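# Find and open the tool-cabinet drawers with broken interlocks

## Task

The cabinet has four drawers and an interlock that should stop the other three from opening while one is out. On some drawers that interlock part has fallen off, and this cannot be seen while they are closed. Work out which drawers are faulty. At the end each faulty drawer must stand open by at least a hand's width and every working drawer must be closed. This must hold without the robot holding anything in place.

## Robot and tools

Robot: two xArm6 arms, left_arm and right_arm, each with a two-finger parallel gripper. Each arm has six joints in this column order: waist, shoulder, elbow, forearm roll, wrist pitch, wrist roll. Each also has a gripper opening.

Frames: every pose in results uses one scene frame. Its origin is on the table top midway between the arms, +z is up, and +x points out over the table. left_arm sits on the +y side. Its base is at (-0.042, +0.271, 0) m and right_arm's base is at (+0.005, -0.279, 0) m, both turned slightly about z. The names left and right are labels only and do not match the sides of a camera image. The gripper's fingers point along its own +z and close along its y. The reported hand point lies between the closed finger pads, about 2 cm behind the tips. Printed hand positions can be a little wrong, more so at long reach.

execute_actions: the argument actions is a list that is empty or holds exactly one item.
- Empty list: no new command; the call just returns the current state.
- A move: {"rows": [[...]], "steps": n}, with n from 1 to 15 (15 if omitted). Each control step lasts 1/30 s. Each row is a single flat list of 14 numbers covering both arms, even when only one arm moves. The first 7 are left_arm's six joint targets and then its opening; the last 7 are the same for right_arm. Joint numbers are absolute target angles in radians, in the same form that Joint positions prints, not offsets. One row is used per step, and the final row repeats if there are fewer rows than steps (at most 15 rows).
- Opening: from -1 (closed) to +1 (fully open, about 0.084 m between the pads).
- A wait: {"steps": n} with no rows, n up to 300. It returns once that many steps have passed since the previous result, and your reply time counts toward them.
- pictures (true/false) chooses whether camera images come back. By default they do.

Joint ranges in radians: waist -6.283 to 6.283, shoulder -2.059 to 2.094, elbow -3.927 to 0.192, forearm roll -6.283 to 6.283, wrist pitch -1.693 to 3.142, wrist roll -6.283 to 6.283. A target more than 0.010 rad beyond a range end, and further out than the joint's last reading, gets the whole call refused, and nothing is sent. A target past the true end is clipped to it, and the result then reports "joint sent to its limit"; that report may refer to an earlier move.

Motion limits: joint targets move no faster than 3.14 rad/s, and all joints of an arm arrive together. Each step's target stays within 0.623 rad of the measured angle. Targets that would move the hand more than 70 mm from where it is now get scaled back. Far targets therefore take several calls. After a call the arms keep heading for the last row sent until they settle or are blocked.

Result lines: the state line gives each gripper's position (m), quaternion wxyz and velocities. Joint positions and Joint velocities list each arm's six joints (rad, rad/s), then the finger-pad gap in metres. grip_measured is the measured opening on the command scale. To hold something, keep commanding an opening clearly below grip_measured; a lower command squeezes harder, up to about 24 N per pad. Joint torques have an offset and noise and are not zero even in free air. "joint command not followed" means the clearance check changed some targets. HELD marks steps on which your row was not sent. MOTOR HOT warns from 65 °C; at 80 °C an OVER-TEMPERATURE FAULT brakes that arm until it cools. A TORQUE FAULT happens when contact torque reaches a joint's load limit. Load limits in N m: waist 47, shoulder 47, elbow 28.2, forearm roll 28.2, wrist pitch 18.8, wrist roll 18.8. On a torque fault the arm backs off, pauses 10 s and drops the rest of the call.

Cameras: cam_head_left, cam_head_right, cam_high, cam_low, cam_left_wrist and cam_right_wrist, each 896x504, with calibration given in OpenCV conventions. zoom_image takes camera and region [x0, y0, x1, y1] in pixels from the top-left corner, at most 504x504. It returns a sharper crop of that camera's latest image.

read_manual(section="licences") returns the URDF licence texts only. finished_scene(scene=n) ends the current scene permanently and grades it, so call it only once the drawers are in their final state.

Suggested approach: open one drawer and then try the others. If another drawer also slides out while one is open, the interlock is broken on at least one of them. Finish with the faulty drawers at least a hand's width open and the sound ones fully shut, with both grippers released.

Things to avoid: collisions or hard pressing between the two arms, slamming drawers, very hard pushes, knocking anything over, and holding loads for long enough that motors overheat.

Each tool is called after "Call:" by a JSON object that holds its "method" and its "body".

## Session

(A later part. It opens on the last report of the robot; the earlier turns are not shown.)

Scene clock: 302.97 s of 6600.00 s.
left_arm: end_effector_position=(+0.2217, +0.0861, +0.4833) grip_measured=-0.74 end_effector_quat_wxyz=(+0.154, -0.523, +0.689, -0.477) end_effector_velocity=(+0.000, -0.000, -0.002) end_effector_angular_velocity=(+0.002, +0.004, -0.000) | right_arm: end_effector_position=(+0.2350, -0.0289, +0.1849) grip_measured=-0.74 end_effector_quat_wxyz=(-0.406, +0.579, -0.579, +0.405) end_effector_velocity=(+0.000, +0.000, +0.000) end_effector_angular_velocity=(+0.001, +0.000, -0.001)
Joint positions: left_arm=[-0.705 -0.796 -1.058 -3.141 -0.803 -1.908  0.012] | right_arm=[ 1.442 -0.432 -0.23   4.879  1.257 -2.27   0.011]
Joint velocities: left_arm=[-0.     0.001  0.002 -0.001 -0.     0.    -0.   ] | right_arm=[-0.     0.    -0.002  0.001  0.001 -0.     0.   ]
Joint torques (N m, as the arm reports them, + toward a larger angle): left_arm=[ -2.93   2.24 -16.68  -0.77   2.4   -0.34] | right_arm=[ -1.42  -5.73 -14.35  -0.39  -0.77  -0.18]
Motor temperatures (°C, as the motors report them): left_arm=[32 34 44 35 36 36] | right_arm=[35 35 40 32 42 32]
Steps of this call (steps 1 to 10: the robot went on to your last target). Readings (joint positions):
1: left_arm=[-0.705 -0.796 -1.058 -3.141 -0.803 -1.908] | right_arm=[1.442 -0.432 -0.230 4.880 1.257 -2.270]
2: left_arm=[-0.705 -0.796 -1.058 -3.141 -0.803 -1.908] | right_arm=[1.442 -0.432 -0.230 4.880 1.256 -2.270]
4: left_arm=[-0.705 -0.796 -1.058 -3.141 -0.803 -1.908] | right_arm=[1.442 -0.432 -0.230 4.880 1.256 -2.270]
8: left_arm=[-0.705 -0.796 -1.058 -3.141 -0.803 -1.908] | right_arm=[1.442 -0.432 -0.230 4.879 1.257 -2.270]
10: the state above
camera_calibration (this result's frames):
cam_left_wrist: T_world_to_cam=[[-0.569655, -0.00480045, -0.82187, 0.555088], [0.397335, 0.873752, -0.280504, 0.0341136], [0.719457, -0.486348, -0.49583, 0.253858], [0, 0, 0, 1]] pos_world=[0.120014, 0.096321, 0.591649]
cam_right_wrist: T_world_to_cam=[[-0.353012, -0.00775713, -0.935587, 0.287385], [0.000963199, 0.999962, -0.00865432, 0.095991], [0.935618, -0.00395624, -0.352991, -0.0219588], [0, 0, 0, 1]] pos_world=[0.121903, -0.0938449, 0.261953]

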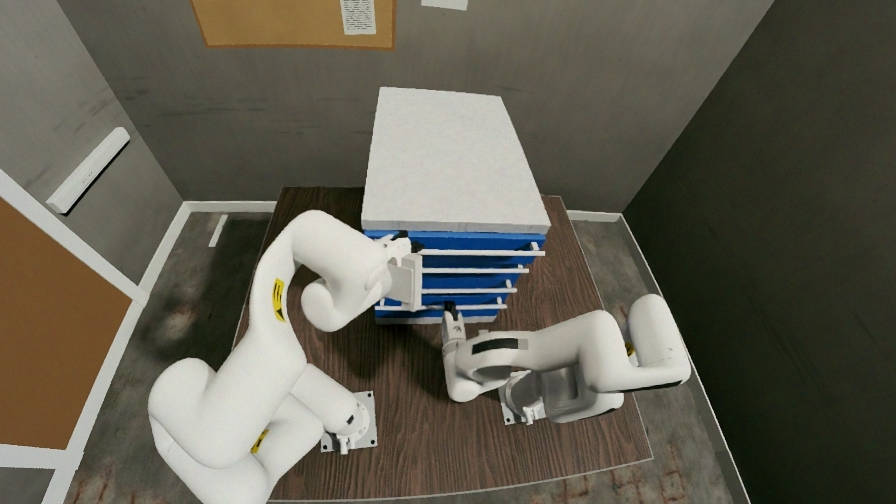

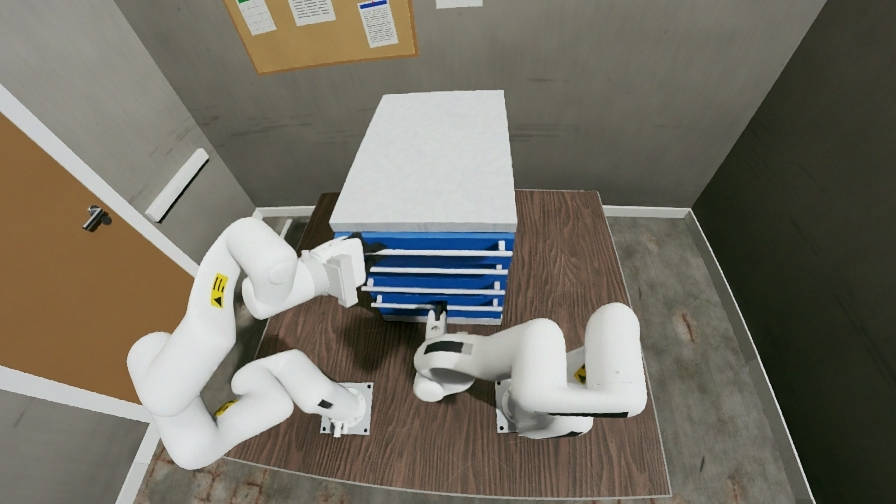

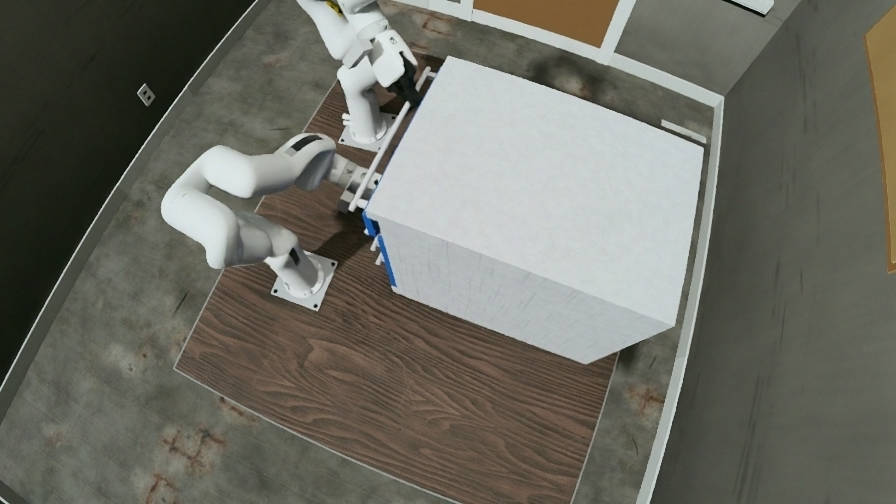

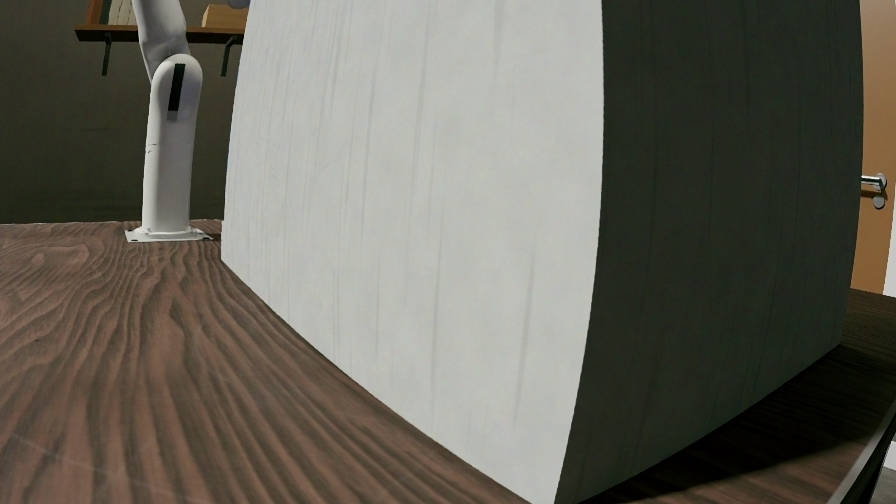

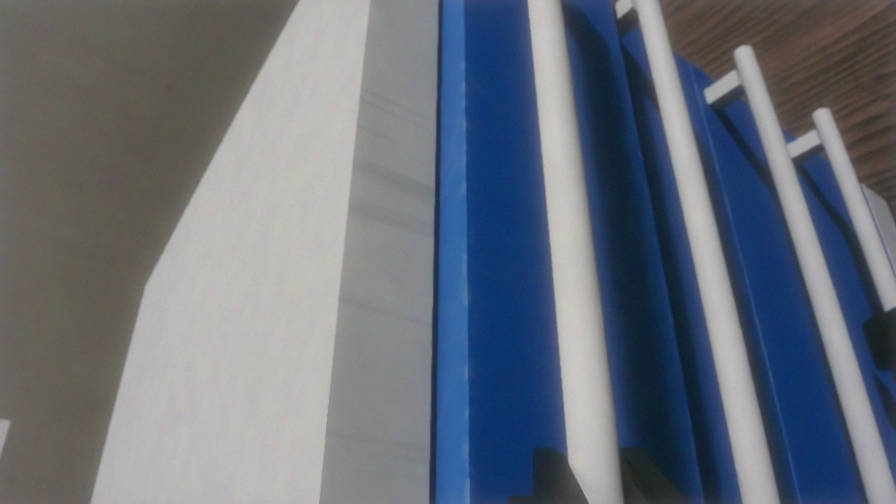

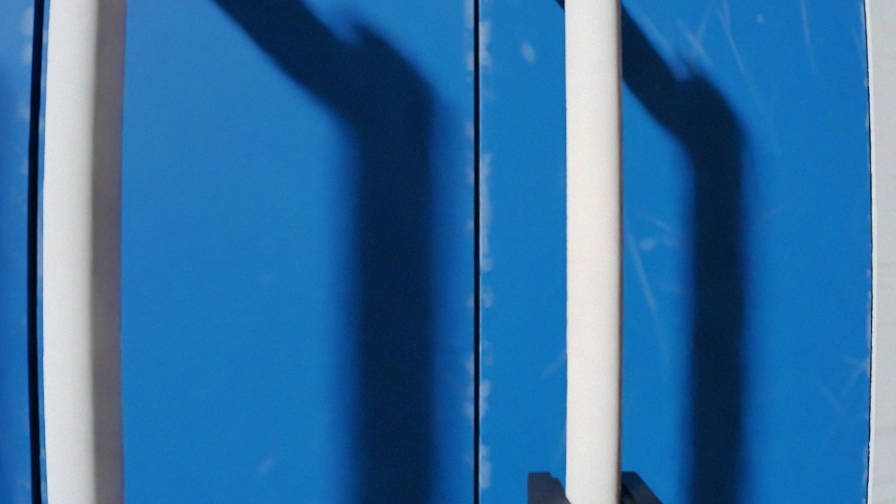

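Call:
{"method": "execute_actions", "body": {"actions": [{"rows": [[-0.7030,-0.7919,-1.0570,-3.1416,-0.8015,-1.9067,-1,1.4393,-0.4320,-0.2297,4.8777,1.2552,-2.2704,-1],[-0.7007,-0.7888,-1.0584,-3.1416,-0.7998,-1.9051,-1,1.4368,-0.4320,-0.2296,4.8758,1.2537,-2.2707,-1],[-0.6985,-0.7857,-1.0598,-3.1416,-0.7981,-1.9036,-1,1.4368,-0.4320,-0.2296,4.8758,1.2537,-2.2707,-1],[-0.6962,-0.7826,-1.0612,-3.1416,-0.7964,-1.9021,-1,1.4368,-0.4320,-0.2296,4.8758,1.2537,-2.2707,-1],[-0.6939,-0.7796,-1.0626,-3.1416,-0.7948,-1.9006,-1,1.4368,-0.4320,-0.2296,4.8758,1.2537,-2.2707,-1],[-0.6916,-0.7765,-1.0640,-3.1416,-0.7931,-1.8991,-1,1.4368,-0.4320,-0.2296,4.8758,1.2537,-2.2707,-1]], "steps": 13}]}}

Scene clock: 307.63 s of 6600.00 s.
left_arm: end_effector_position=(+0.2290, +0.0859, +0.4821) grip_measured=-0.74 end_effector_quat_wxyz=(+0.158, -0.524, +0.689, -0.475) end_effector_velocity=(+0.000, +0.001, +0.000) end_effector_angular_velocity=(+0.003, -0.000, +0.000) | right_arm: end_effector_position=(+0.2357, -0.0289, +0.1847) grip_measured=-0.74 end_effector_quat_wxyz=(-0.406, +0.579, -0.579, +0.405) end_effector_velocity=(+0.001, +0.000, +0.000) end_effector_angular_velocity=(+0.001, -0.001, -0.002)
Joint positions: left_arm=[-0.692 -0.777 -1.064 -3.142 -0.793 -1.899  0.012] | right_arm=[ 1.438 -0.432 -0.23   4.876  1.253 -2.271  0.011]
Joint velocities: left_arm=[ 0.002  0.002 -0.002 -0.    -0.002  0.003 -0.   ] | right_arm=[-0.005  0.002 -0.003 -0.003 -0.001  0.     0.   ]
Joint torques (N m, as the arm reports them, + toward a larger angle): left_arm=[-6.03 10.63 -3.03 -2.04 -0.75 -0.4 ] | right_arm=[ -7.32  -4.09 -13.34  -1.15   0.29  -0.24]
Motor temperatures (°C, as the motors report them): left_arm=[32 34 43 35 36 36] | right_arm=[35 35 40 32 42 32]
Steps of this call (steps 1 to 15: the robot went on to your last target; steps 16 to 90: nothing new was sent; then 1.23 s passed at rest; steps 91 to 103: all 13 steps of this action). Readings (joint positions):
91: left_arm=[-0.705 -0.795 -1.056 -3.142 -0.803 -1.908] | right_arm=[1.442 -0.432 -0.230 4.880 1.257 -2.270]
92: left_arm=[-0.705 -0.794 -1.056 -3.142 -0.803 -1.908] | right_arm=[1.441 -0.432 -0.230 4.879 1.256 -2.270]
94: left_arm=[-0.702 -0.791 -1.058 -3.142 -0.801 -1.906] | right_arm=[1.440 -0.433 -0.230 4.878 1.255 -2.270]
98: left_arm=[-0.695 -0.781 -1.062 -3.142 -0.795 -1.901] | right_arm=[1.439 -0.433 -0.229 4.877 1.254 -2.271]
103: the state above
camera_calibration (this result's frames):
cam_left_wrist: T_world_to_cam=[[-0.568382, -0.00346698, -0.822758, 0.558217], [0.390573, 0.878999, -0.273521, 0.0287759], [0.724151, -0.476811, -0.498253, 0.247154], [0, 0, 0, 1]] pos_world=[0.127064, 0.0944872, 0.590293]
cam_right_wrist: T_world_to_cam=[[-0.353447, -0.0080287, -0.93542, 0.28757], [0.000322305, 0.999962, -0.00870445, 0.0961655], [0.935454, -0.00337805, -0.353431, -0.0225734], [0, 0, 0, 1]] pos_world=[0.122726, -0.0939293, 0.261857]

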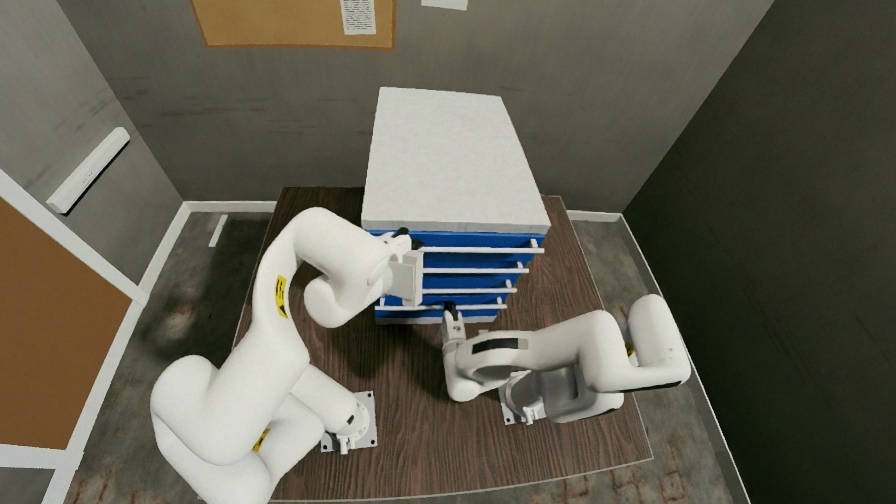

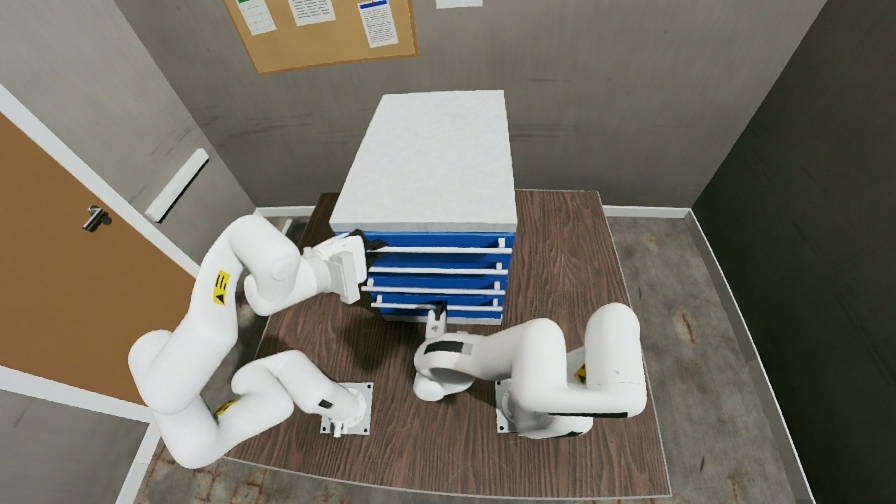

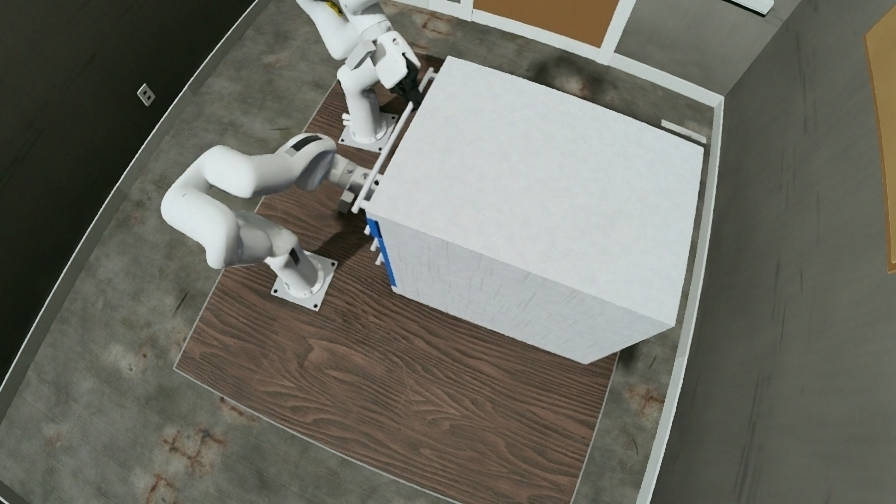

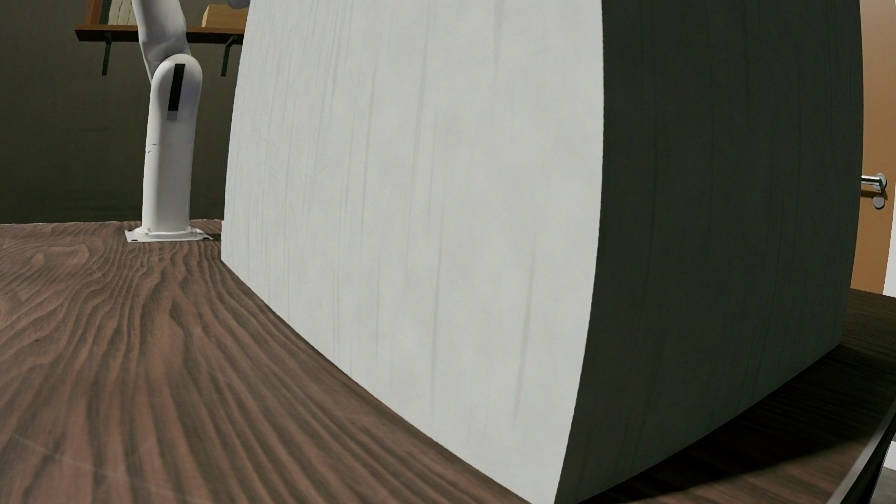

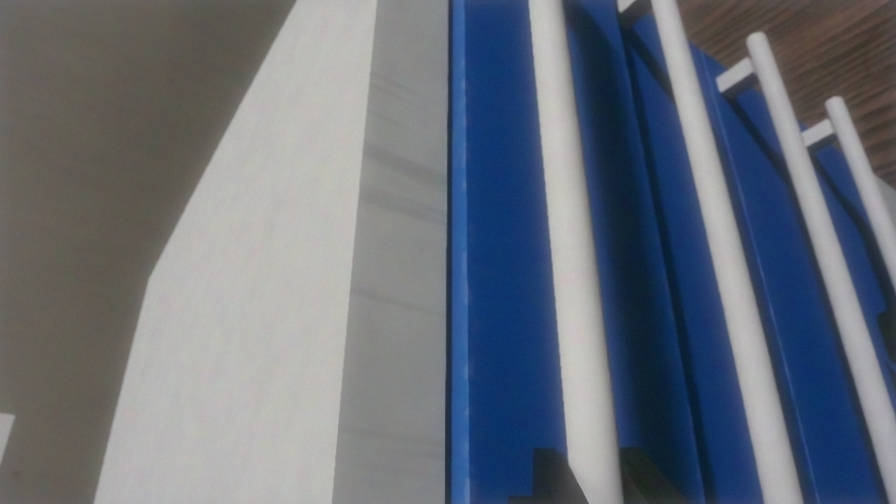

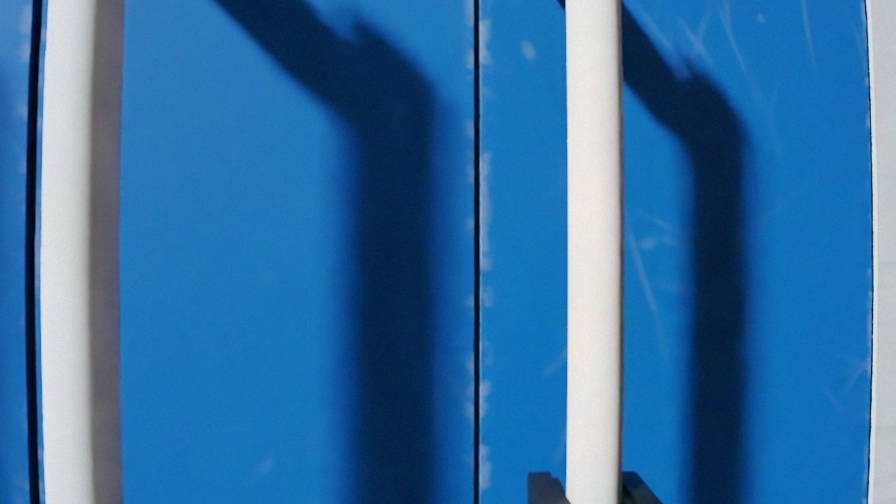

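Call:
{"method": "execute_actions", "body": {"actions": [{"rows": [[-0.6962,-0.7826,-1.0612,-3.1416,-0.7964,-1.9021,-1,1.4418,-0.4320,-0.2298,4.8796,1.2567,-2.2702,-0.7],[-0.7007,-0.7888,-1.0584,-3.1416,-0.7998,-1.9051,-1,1.4418,-0.4320,-0.2298,4.8796,1.2567,-2.2702,-0.5],[-0.7053,-0.7950,-1.0556,-3.1416,-0.8032,-1.9082,-1,1.4418,-0.4320,-0.2298,4.8796,1.2567,-2.2702,-0.3],[-0.7098,-0.8011,-1.0527,-3.1416,-0.8065,-1.9112,-1,1.4418,-0.4320,-0.2298,4.8796,1.2567,-2.2702,-0.1],[-0.7143,-0.8073,-1.0499,-3.1416,-0.8099,-1.9142,-1,1.4418,-0.4320,-0.2298,4.8796,1.2567,-2.2702,0.1],[-0.7189,-0.8134,-1.0471,-3.1416,-0.8132,-1.9172,-1,1.4418,-0.4320,-0.2298,4.8796,1.2567,-2.2702,0.1],[-0.7234,-0.8196,-1.0443,-3.1416,-0.8166,-1.9203,-1,1.4418,-0.4320,-0.2298,4.8796,1.2567,-2.2702,0.1],[-0.7280,-0.8257,-1.0414,-3.1416,-0.8199,-1.9233,-1,1.4418,-0.4320,-0.2298,4.8796,1.2567,-2.2702,0.1],[-0.7325,-0.8319,-1.0386,-3.1416,-0.8233,-1.9263,-1,1.4418,-0.4320,-0.2298,4.8796,1.2567,-2.2702,0.1]], "steps": 15}], "pictures": false}}

Call:
{"method": "execute_actions", "body": {"actions": [{"rows": [[-0.7325,-0.8319,-1.0386,-3.1416,-0.8233,-1.9263,-0.6,1.4957,-0.4432,-0.2346,4.9224,1.2943,-2.2765,0.1],[-0.7325,-0.8319,-1.0386,-3.1416,-0.8233,-1.9263,-0.6,1.5496,-0.4544,-0.2394,4.9652,1.3319,-2.2827,0.1],[-0.7325,-0.8319,-1.0386,-3.1416,-0.8233,-1.9263,-0.6,1.6035,-0.4655,-0.2443,5.0081,1.3696,-2.2890,0.1],[-0.7325,-0.8319,-1.0386,-3.1416,-0.8233,-1.9263,-0.6,1.6574,-0.4767,-0.2491,5.0509,1.4072,-2.2952,0.1],[-0.7325,-0.8319,-1.0386,-3.1416,-0.8233,-1.9263,-0.6,1.7113,-0.4879,-0.2539,5.0937,1.4448,-2.3015,0.1]], "steps": 15}], "pictures": false}}

Scene clock: 314.63 s of 6600.00 s.
left_arm: end_effector_position=(+0.2073, +0.0859, +0.4819) grip_measured=-0.74 end_effector_quat_wxyz=(+0.143, -0.520, +0.693, -0.479) end_effector_velocity=(-0.005, -0.000, -0.000) end_effector_angular_velocity=(-0.006, +0.002, -0.006) | right_arm: end_effector_position=(+0.2352, -0.0293, +0.1848) grip_measured=+0.09 end_effector_quat_wxyz=(-0.406, +0.578, -0.579, +0.406) end_effector_velocity=(-0.002, +0.002, +0.000) end_effector_angular_velocity=(+0.005, +0.004, +0.007)
Joint positions: left_arm=[-0.732 -0.831 -1.039 -3.142 -0.823 -1.926  0.012] | right_arm=[ 1.441 -0.432 -0.23   4.879  1.257 -2.27   0.048]
Joint velocities: left_arm=[-0.011 -0.014  0.009  0.002 -0.003 -0.01   0.   ] | right_arm=[ 0.005 -0.002 -0.001  0.001 -0.005  0.001  0.002]
Joint torques (N m, as the arm reports them, + toward a larger angle): left_arm=[-6.54 10.76 -1.42 -2.71 -2.33 -0.36] | right_arm=[ -2.36  -6.85 -13.75  -0.3    0.82  -0.34]
Motor temperatures (°C, as the motors report them): left_arm=[32 34 41 35 36 36] | right_arm=[35 35 39 32 42 32]
Steps of this call (steps 1 to 15: the robot went on to your last target; steps 16 to 90: nothing new was sent; then 3.50 s passed at rest; steps 91 to 105: all 15 steps of this action). Readings (joint positions):
91: left_arm=[-0.692 -0.777 -1.064 -3.142 -0.793 -1.899] | right_arm=[1.437 -0.432 -0.230 4.876 1.254 -2.271]
92: left_arm=[-0.692 -0.778 -1.063 -3.141 -0.793 -1.900] | right_arm=[1.438 -0.432 -0.230 4.876 1.254 -2.271]
94: left_arm=[-0.697 -0.783 -1.060 -3.140 -0.795 -1.903] | right_arm=[1.437 -0.431 -0.229 4.877 1.257 -2.270]
98: left_arm=[-0.713 -0.806 -1.051 -3.141 -0.809 -1.914] | right_arm=[1.439 -0.431 -0.229 4.879 1.258 -2.270]
105: the state above

Scene clock: 315.13 s of 6600.00 s.
left_arm: end_effector_position=(+0.2065, +0.0855, +0.4801) grip_measured=-0.62 end_effector_quat_wxyz=(+0.141, -0.520, +0.694, -0.478) end_effector_velocity=(+0.000, +0.000, +0.001) end_effector_angular_velocity=(+0.001, -0.003, +0.001) | right_arm: end_effector_position=(+0.1817, -0.0297, +0.2038) grip_measured=+0.09 end_effector_quat_wxyz=(-0.405, +0.579, -0.579, +0.406) end_effector_velocity=(-0.002, -0.004, +0.001) end_effector_angular_velocity=(-0.009, -0.002, -0.011)
Joint positions: left_arm=[-0.733 -0.831 -1.036 -3.143 -0.824 -1.926  0.017] | right_arm=[ 1.709 -0.487 -0.253  5.092  1.443 -2.301  0.048]
Joint velocities: left_arm=[ 0.     0.    -0.002  0.002  0.     0.001 -0.   ] | right_arm=[ 0.015 -0.001 -0.001  0.02   0.02  -0.003  0.   ]
Joint torques (N m, as the arm reports them, + toward a larger angle): left_arm=[ -1.93   4.36 -10.26  -0.3   -0.85  -0.26] | right_arm=[ -2.2   -5.89 -14.23  -0.62   0.76  -0.28]
Motor temperatures (°C, as the motors report them): left_arm=[32 34 41 35 36 36] | right_arm=[35 35 39 32 42 32]
Steps of this call (steps 1 to 15: all 15 steps of this action). Readings (joint positions):
1: left_arm=[-0.732 -0.831 -1.039 -3.141 -0.823 -1.926] | right_arm=[1.442 -0.432 -0.230 4.880 1.258 -2.270]
2: left_arm=[-0.732 -0.831 -1.039 -3.141 -0.823 -1.926] | right_arm=[1.449 -0.433 -0.230 4.887 1.264 -2.271]
4: left_arm=[-0.733 -0.831 -1.038 -3.142 -0.823 -1.926] | right_arm=[1.494 -0.442 -0.234 4.923 1.296 -2.277]
8: left_arm=[-0.733 -0.830 -1.036 -3.143 -0.824 -1.926] | right_arm=[1.644 -0.474 -0.249 5.039 1.396 -2.293]
15: the state above

Call:
{"method": "execute_actions", "body": {"actions": [{"rows": [[-0.7325,-0.8319,-1.0386,-3.1416,-0.8233,-1.9263,-0.66,1.7183,-0.5086,-0.2624,5.0993,1.4615,-2.3261,0.1],[-0.7325,-0.8319,-1.0386,-3.1416,-0.8233,-1.9263,-0.70,1.7253,-0.5292,-0.2710,5.1048,1.4781,-2.3507,0.1],[-0.7325,-0.8319,-1.0386,-3.1416,-0.8233,-1.9263,-0.73,1.7323,-0.5499,-0.2795,5.1104,1.4948,-2.3753,0.1],[-0.7325,-0.8319,-1.0386,-3.1416,-0.8233,-1.9263,-0.76,1.7393,-0.5705,-0.2880,5.1159,1.5114,-2.3999,0.1],[-0.7325,-0.8319,-1.0386,-3.1416,-0.8233,-1.9263,-0.79,1.7463,-0.5912,-0.2966,5.1215,1.5281,-2.4246,0.1],[-0.7325,-0.8319,-1.0386,-3.1416,-0.8233,-1.9263,-0.82,1.7533,-0.6119,-0.3051,5.1270,1.5447,-2.4492,0.1],[-0.7325,-0.8319,-1.0386,-3.1416,-0.8233,-1.9263,-0.86,1.7603,-0.6325,-0.3136,5.1326,1.5614,-2.4738,0.1],[-0.7325,-0.8319,-1.0386,-3.1416,-0.8233,-1.9263,-0.9,1.7673,-0.6532,-0.3221,5.1381,1.5780,-2.4984,0.1],[-0.7325,-0.8319,-1.0386,-3.1416,-0.8233,-1.9263,-0.95,1.7743,-0.6738,-0.3307,5.1437,1.5947,-2.5230,0.1],[-0.7325,-0.8319,-1.0386,-3.1416,-0.8233,-1.9263,-1,1.7813,-0.6945,-0.3392,5.1492,1.6113,-2.5476,0.1]], "steps": 15}], "pictures": false}}

Call:
{"method": "execute_actions", "body": {"actions": [{"rows": [[-0.7325,-0.8319,-1.0386,-3.1416,-0.8233,-1.9263,-1,1.7573,-0.7004,-0.3342,5.1368,1.5928,-2.5567,0.1],[-0.7325,-0.8319,-1.0386,-3.1416,-0.8233,-1.9263,-1,1.7332,-0.7063,-0.3293,5.1244,1.5743,-2.5658,0.1],[-0.7325,-0.8319,-1.0386,-3.1416,-0.8233,-1.9263,-1,1.7092,-0.7121,-0.3243,5.1120,1.5557,-2.5748,0.1],[-0.7325,-0.8319,-1.0386,-3.1416,-0.8233,-1.9263,-1,1.6851,-0.7180,-0.3193,5.0996,1.5372,-2.5839,0.1],[-0.7325,-0.8319,-1.0386,-3.1416,-0.8233,-1.9263,-1,1.6597,-0.7215,-0.3159,5.0872,1.5169,-2.5918,0.1],[-0.7325,-0.8319,-1.0386,-3.1416,-0.8233,-1.9263,-1,1.6343,-0.7251,-0.3126,5.0747,1.4965,-2.5996,0.1],[-0.7325,-0.8319,-1.0386,-3.1416,-0.8233,-1.9263,-1,1.6088,-0.7286,-0.3092,5.0623,1.4762,-2.6075,0.1],[-0.7325,-0.8319,-1.0386,-3.1416,-0.8233,-1.9263,-1,1.5834,-0.7321,-0.3058,5.0498,1.4558,-2.6153,0.1]], "steps": 15}]}}

Scene clock: 339.07 s of 6600.00 s.
left_arm: end_effector_position=(+0.2069, +0.0859, +0.4826) grip_measured=-0.74 end_effector_quat_wxyz=(+0.143, -0.520, +0.692, -0.480) end_effector_velocity=(-0.000, +0.000, -0.001) end_effector_angular_velocity=(+0.002, +0.003, -0.000) | right_arm: end_effector_position=(+0.1748, -0.0286, +0.2831) grip_measured=+0.09 end_effector_quat_wxyz=(-0.407, +0.578, -0.580, +0.404) end_effector_velocity=(-0.002, -0.015, +0.037) end_effector_angular_velocity=(-0.045, +0.008, -0.006)
Joint positions: left_arm=[-0.732 -0.832 -1.04  -3.141 -0.823 -1.926  0.012] | right_arm=[ 1.779 -0.688 -0.338  5.147  1.604 -2.537  0.048]
Joint velocities: left_arm=[-0.     0.     0.002 -0.    -0.002  0.    -0.   ] | right_arm=[ 0.041 -0.113 -0.032  0.036  0.106 -0.156 -0.   ]
Joint torques (N m, as the arm reports them, + toward a larger angle): left_arm=[ -1.75   1.4  -13.55  -0.5   -0.48  -0.41] | right_arm=[ -2.75  -1.08 -14.23  -0.75   0.25   0.19]
Motor temperatures (°C, as the motors report them): left_arm=[32 34 41 35 35 36] | right_arm=[35 35 40 32 41 32]
Steps of this call (steps 1 to 15: the robot went on to your last target; steps 16 to 90: nothing new was sent; then 20.43 s passed at rest; steps 91 to 105: all 15 steps of this action). Readings (joint positions):
91: left_arm=[-0.732 -0.832 -1.039 -3.142 -0.823 -1.926] | right_arm=[1.711 -0.488 -0.254 5.094 1.445 -2.302]
92: left_arm=[-0.732 -0.832 -1.039 -3.142 -0.823 -1.926] | right_arm=[1.713 -0.492 -0.255 5.095 1.449 -2.307]
94: left_arm=[-0.732 -0.832 -1.040 -3.141 -0.822 -1.926] | right_arm=[1.719 -0.511 -0.262 5.100 1.465 -2.331]
98: left_arm=[-0.732 -0.832 -1.040 -3.141 -0.822 -1.926] | right_arm=[1.742 -0.580 -0.292 5.118 1.519 -2.411]
105: the state above

Scene clock: 339.57 s of 6600.00 s.
left_arm: end_effector_position=(+0.2068, +0.0860, +0.4824) grip_measured=-0.74 end_effector_quat_wxyz=(+0.142, -0.520, +0.692, -0.480) end_effector_velocity=(-0.000, +0.000, -0.001) end_effector_angular_velocity=(+0.002, +0.002, +0.000) | right_arm: end_effector_position=(+0.2139, -0.0296, +0.2852) grip_measured=+0.09 end_effector_quat_wxyz=(-0.406, +0.579, -0.579, +0.406) end_effector_velocity=(+0.007, +0.004, +0.001) end_effector_angular_velocity=(+0.003, +0.003, +0.016)
Joint positions: left_arm=[-0.732 -0.832 -1.039 -3.142 -0.823 -1.926  0.012] | right_arm=[ 1.587 -0.731 -0.306  5.052  1.459 -2.614  0.048]
Joint velocities: left_arm=[-0.     0.     0.001  0.    -0.002 -0.    -0.   ] | right_arm=[-0.043 -0.008  0.003 -0.026 -0.049 -0.018  0.   ]
Joint torques (N m, as the arm reports them, + toward a larger angle): left_arm=[ -2.36   3.12 -10.76  -0.57  -1.31  -0.4 ] | right_arm=[ -0.73  -3.79 -16.42  -0.9    0.42  -0.38]
Motor temperatures (°C, as the motors report them): left_arm=[32 34 41 35 35 36] | right_arm=[35 35 40 32 41 32]
Steps of this call (steps 1 to 15: all 15 steps of this action). Readings (joint positions):
1: left_arm=[-0.732 -0.832 -1.040 -3.141 -0.823 -1.926] | right_arm=[1.779 -0.691 -0.338 5.147 1.606 -2.541]
2: left_arm=[-0.732 -0.832 -1.040 -3.141 -0.823 -1.926] | right_arm=[1.775 -0.693 -0.337 5.145 1.604 -2.546]
4: left_arm=[-0.732 -0.832 -1.040 -3.142 -0.823 -1.926] | right_arm=[1.753 -0.699 -0.332 5.134 1.588 -2.557]
8: left_arm=[-0.732 -0.832 -1.040 -3.142 -0.823 -1.926] | right_arm=[1.673 -0.717 -0.318 5.094 1.527 -2.586]
15: the state above
camera_calibration (this result's frames):
cam_left_wrist: T_world_to_cam=[[-0.578868, -0.0038201, -0.815412, 0.54449], [0.410406, 0.862734, -0.295393, 0.0453262], [0.704612, -0.505644, -0.497841, 0.269736], [0, 0, 0, 1]] pos_world=[0.106527, 0.0993659, 0.591659]
cam_right_wrist: T_world_to_cam=[[-0.353495, -0.00867168, -0.935396, 0.373868], [0.0019959, 0.999948, -0.0100244, 0.0977653], [0.935434, -0.00541053, -0.353459, 0.0332717], [0, 0, 0, 1]] pos_world=[0.100842, -0.0943381, 0.362455]

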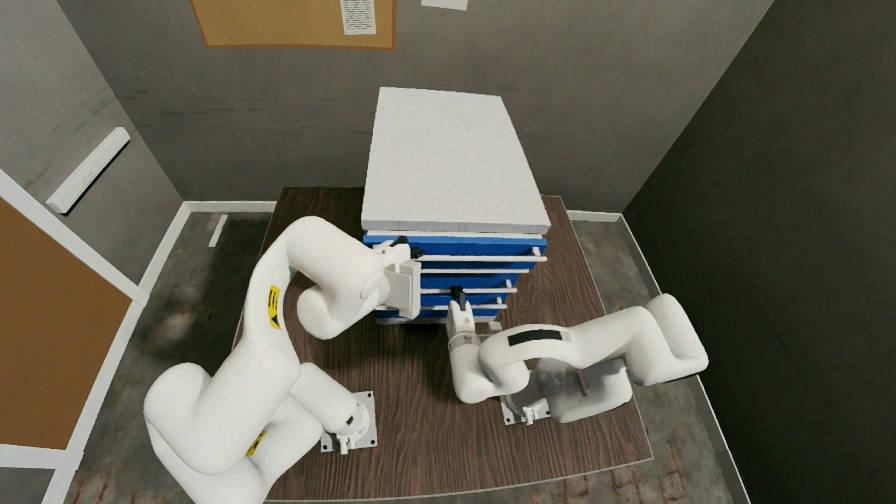

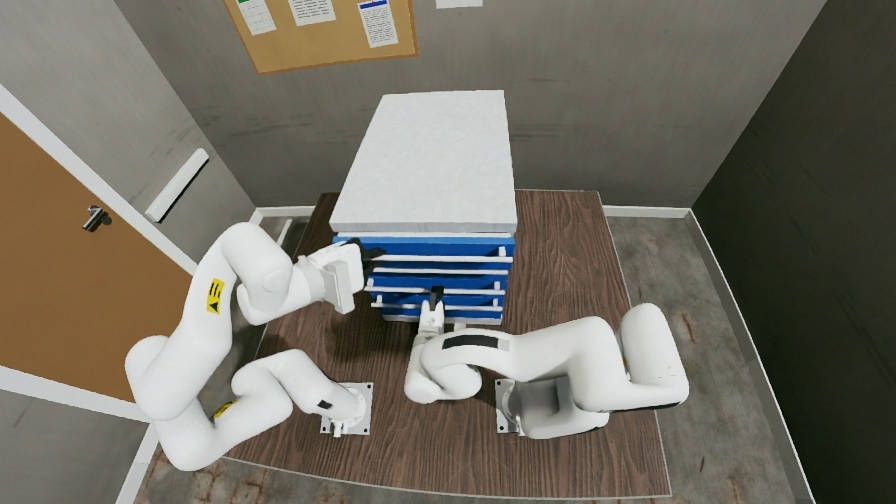

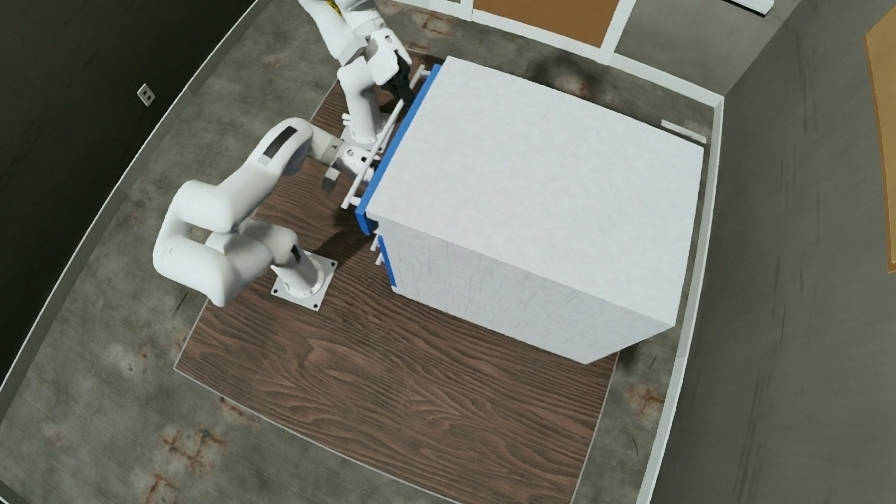

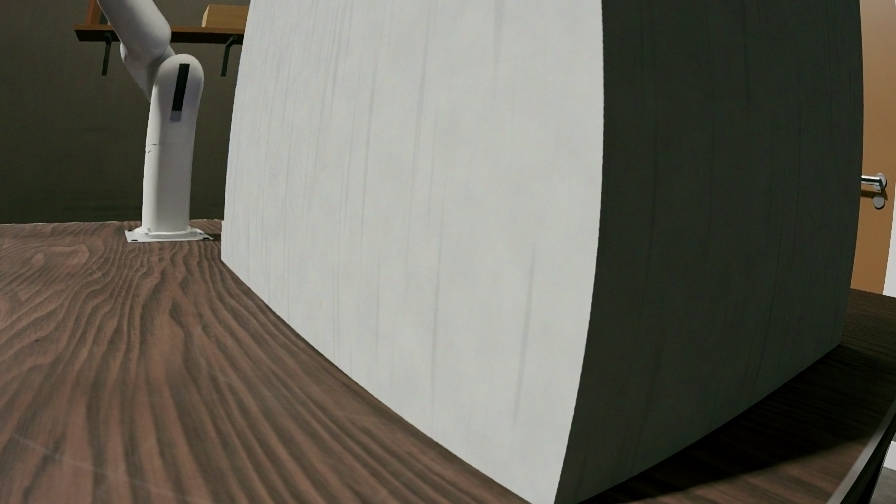

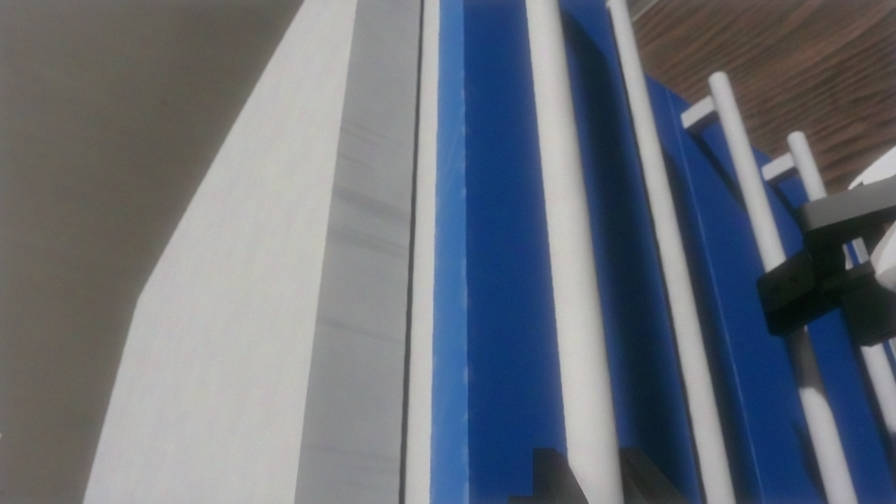

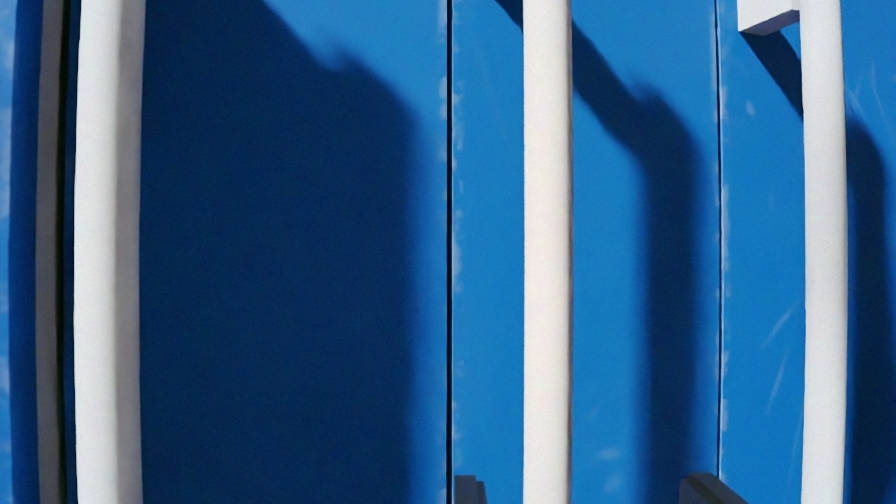

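Call:
{"method": "execute_actions", "body": {"actions": [{"rows": [[-0.7325,-0.8319,-1.0386,-3.1416,-0.8233,-1.9263,-1,1.5620,-0.7330,-0.3043,5.0398,1.4380,-2.6206,0.1],[-0.7325,-0.8319,-1.0386,-3.1416,-0.8233,-1.9263,-1,1.5406,-0.7339,-0.3029,5.0298,1.4202,-2.6258,0.1],[-0.7325,-0.8319,-1.0386,-3.1416,-0.8233,-1.9263,-1,1.5191,-0.7347,-0.3014,5.0198,1.4025,-2.6311,0.1],[-0.7325,-0.8319,-1.0386,-3.1416,-0.8233,-1.9263,-1,1.4977,-0.7356,-0.3000,5.0098,1.3847,-2.6363,0.1],[-0.7325,-0.8319,-1.0386,-3.1416,-0.8233,-1.9263,-1,1.4763,-0.7365,-0.2985,4.9998,1.3669,-2.6416,0.1],[-0.7325,-0.8319,-1.0386,-3.1416,-0.8233,-1.9263,-1,1.4763,-0.7365,-0.2985,4.9998,1.3669,-2.6416,0.1],[-0.7325,-0.8319,-1.0386,-3.1416,-0.8233,-1.9263,-1,1.4763,-0.7365,-0.2985,4.9998,1.3669,-2.6416,0.0],[-0.7325,-0.8319,-1.0386,-3.1416,-0.8233,-1.9263,-1,1.4763,-0.7365,-0.2985,4.9998,1.3669,-2.6416,-0.1],[-0.7325,-0.8319,-1.0386,-3.1416,-0.8233,-1.9263,-1,1.4763,-0.7365,-0.2985,4.9998,1.3669,-2.6416,-0.2],[-0.7325,-0.8319,-1.0386,-3.1416,-0.8233,-1.9263,-1,1.4763,-0.7365,-0.2985,4.9998,1.3669,-2.6416,-0.3],[-0.7325,-0.8319,-1.0386,-3.1416,-0.8233,-1.9263,-1,1.4763,-0.7365,-0.2985,4.9998,1.3669,-2.6416,-0.4],[-0.7325,-0.8319,-1.0386,-3.1416,-0.8233,-1.9263,-1,1.4763,-0.7365,-0.2985,4.9998,1.3669,-2.6416,-0.5],[-0.7325,-0.8319,-1.0386,-3.1416,-0.8233,-1.9263,-1,1.4763,-0.7365,-0.2985,4.9998,1.3669,-2.6416,-0.55],[-0.7325,-0.8319,-1.0386,-3.1416,-0.8233,-1.9263,-1,1.4763,-0.7365,-0.2985,4.9998,1.3669,-2.6416,-0.6]], "steps": 15}]}}

Scene clock: 345.30 s of 6600.00 s.
left_arm: end_effector_position=(+0.2068, +0.0860, +0.4818) grip_measured=-0.74 end_effector_quat_wxyz=(+0.142, -0.520, +0.693, -0.479) end_effector_velocity=(+0.000, -0.000, -0.001) end_effector_angular_velocity=(+0.002, +0.002, -0.001) | right_arm: end_effector_position=(+0.2345, -0.0295, +0.2852) grip_measured=-0.54 end_effector_quat_wxyz=(-0.406, +0.579, -0.579, +0.406) end_effector_velocity=(+0.001, +0.001, -0.000) end_effector_angular_velocity=(-0.000, +0.000, +0.004)
Joint positions: left_arm=[-0.732 -0.832 -1.039 -3.142 -0.823 -1.926  0.012] | right_arm=[ 1.477 -0.736 -0.299  5.     1.368 -2.641  0.021]
Joint velocities: left_arm=[-0.001  0.002  0.001  0.    -0.001 -0.    -0.   ] | right_arm=[-0.007 -0.     0.001 -0.005 -0.009 -0.002 -0.057]
Joint torques (N m, as the arm reports them, + toward a larger angle): left_arm=[-2.48  6.86 -4.7  -0.62 -2.61 -0.36] | right_arm=[ -1.93  -3.66 -16.32  -0.44   0.38  -0.28]
Motor temperatures (°C, as the motors report them): left_arm=[32 34 40 35 36 36] | right_arm=[35 35 40 32 41 32]
Steps of this call (steps 1 to 15: the robot went on to your last target; steps 16 to 90: nothing new was sent; then 2.23 s passed at rest; steps 91 to 105: all 15 steps of this action). Readings (joint positions):
91: left_arm=[-0.732 -0.832 -1.039 -3.142 -0.823 -1.926] | right_arm=[1.583 -0.732 -0.306 5.050 1.455 -2.615]
92: left_arm=[-0.732 -0.832 -1.039 -3.142 -0.823 -1.926] | right_arm=[1.579 -0.732 -0.305 5.048 1.451 -2.617]
94: left_arm=[-0.732 -0.832 -1.039 -3.142 -0.823 -1.926] | right_arm=[1.558 -0.733 -0.304 5.038 1.434 -2.622]
98: left_arm=[-0.732 -0.832 -1.039 -3.142 -0.823 -1.926] | right_arm=[1.496 -0.736 -0.300 5.009 1.385 -2.636]
105: the state above
camera_calibration (this result's frames):
cam_left_wrist: T_world_to_cam=[[-0.579888, -0.00308026, -0.81469, 0.543818], [0.410086, 0.862967, -0.295158, 0.0451146], [0.70396, -0.505252, -0.499161, 0.270218], [0, 0, 0, 1]] pos_world=[0.10663, 0.0992705, 0.591241]
cam_right_wrist: T_world_to_cam=[[-0.354057, -0.00905083, -0.93518, 0.381177], [0.000996946, 0.999949, -0.0100551, 0.0978376], [0.935223, -0.00449241, -0.35403, 0.0142338], [0, 0, 0, 1]] pos_world=[0.121549, -0.0943187, 0.362492]

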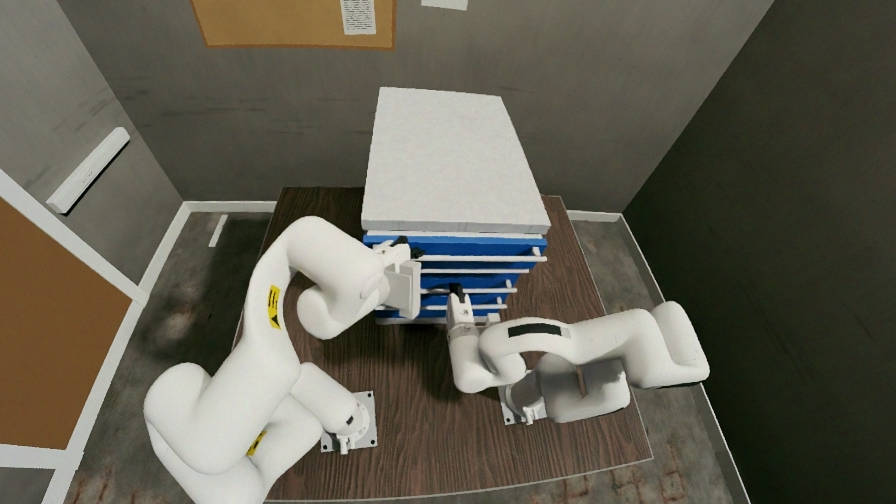

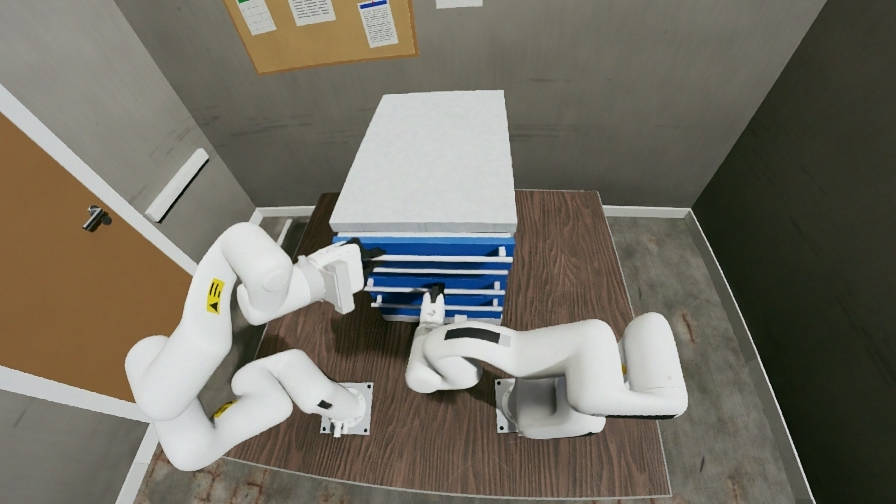

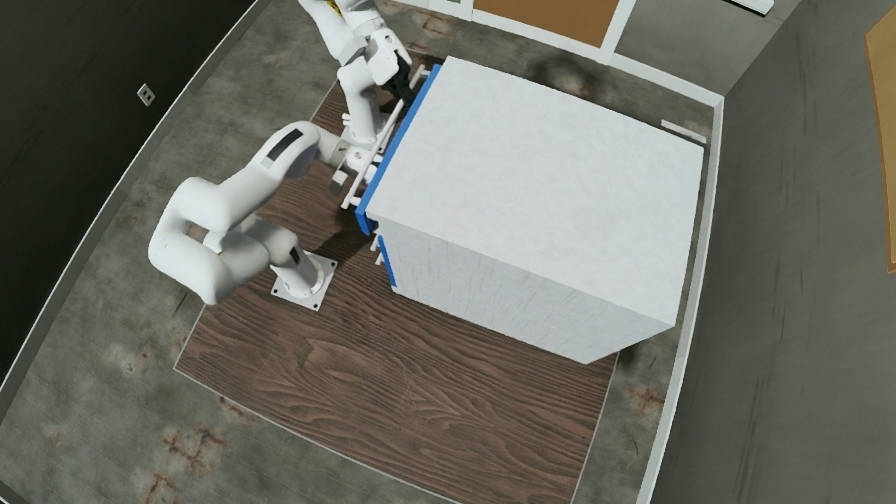

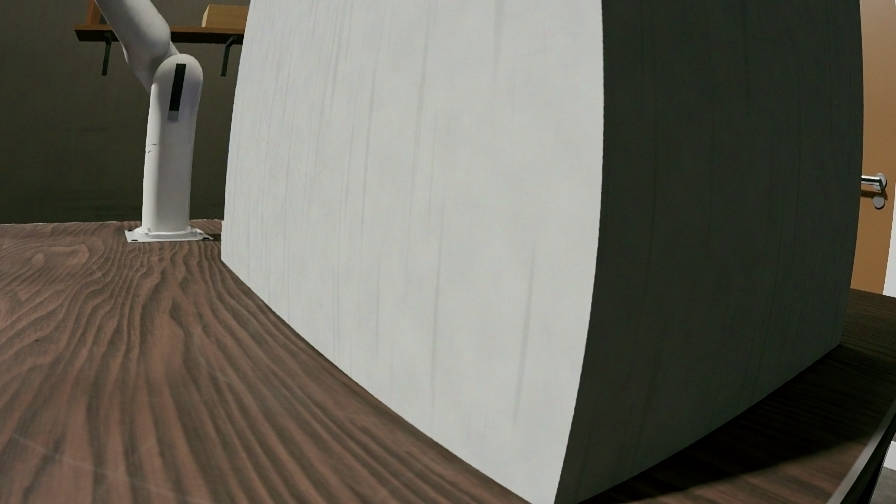

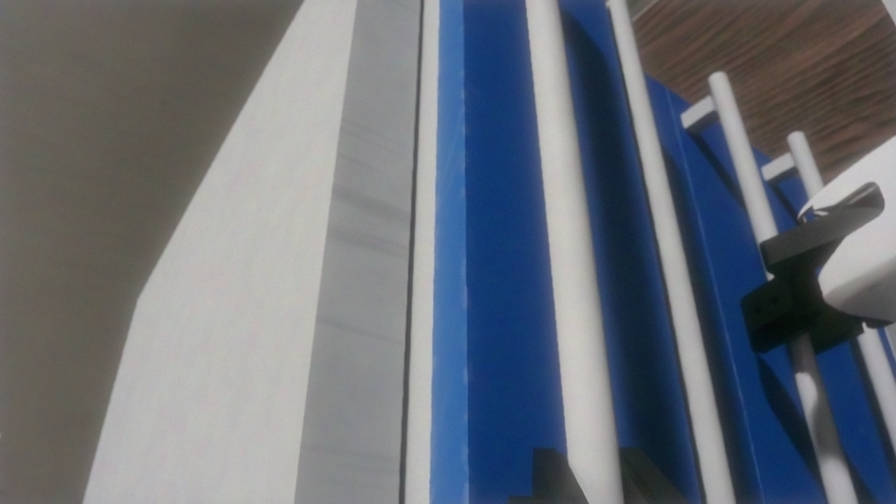

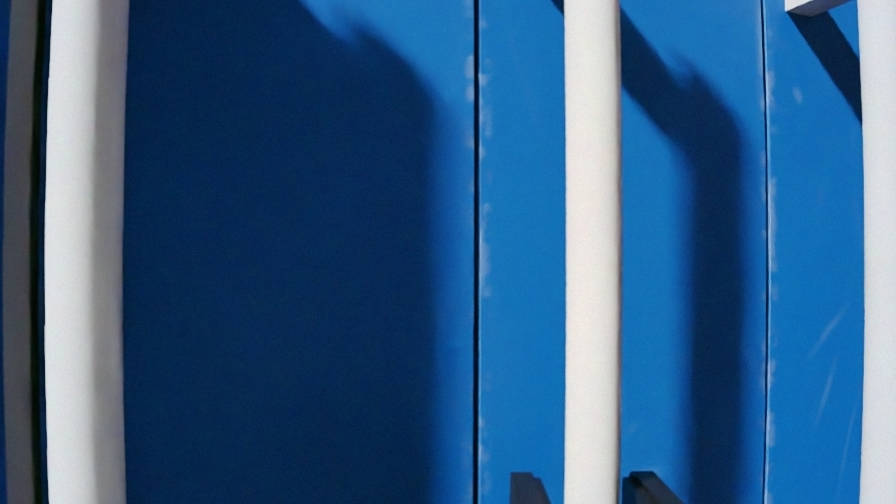

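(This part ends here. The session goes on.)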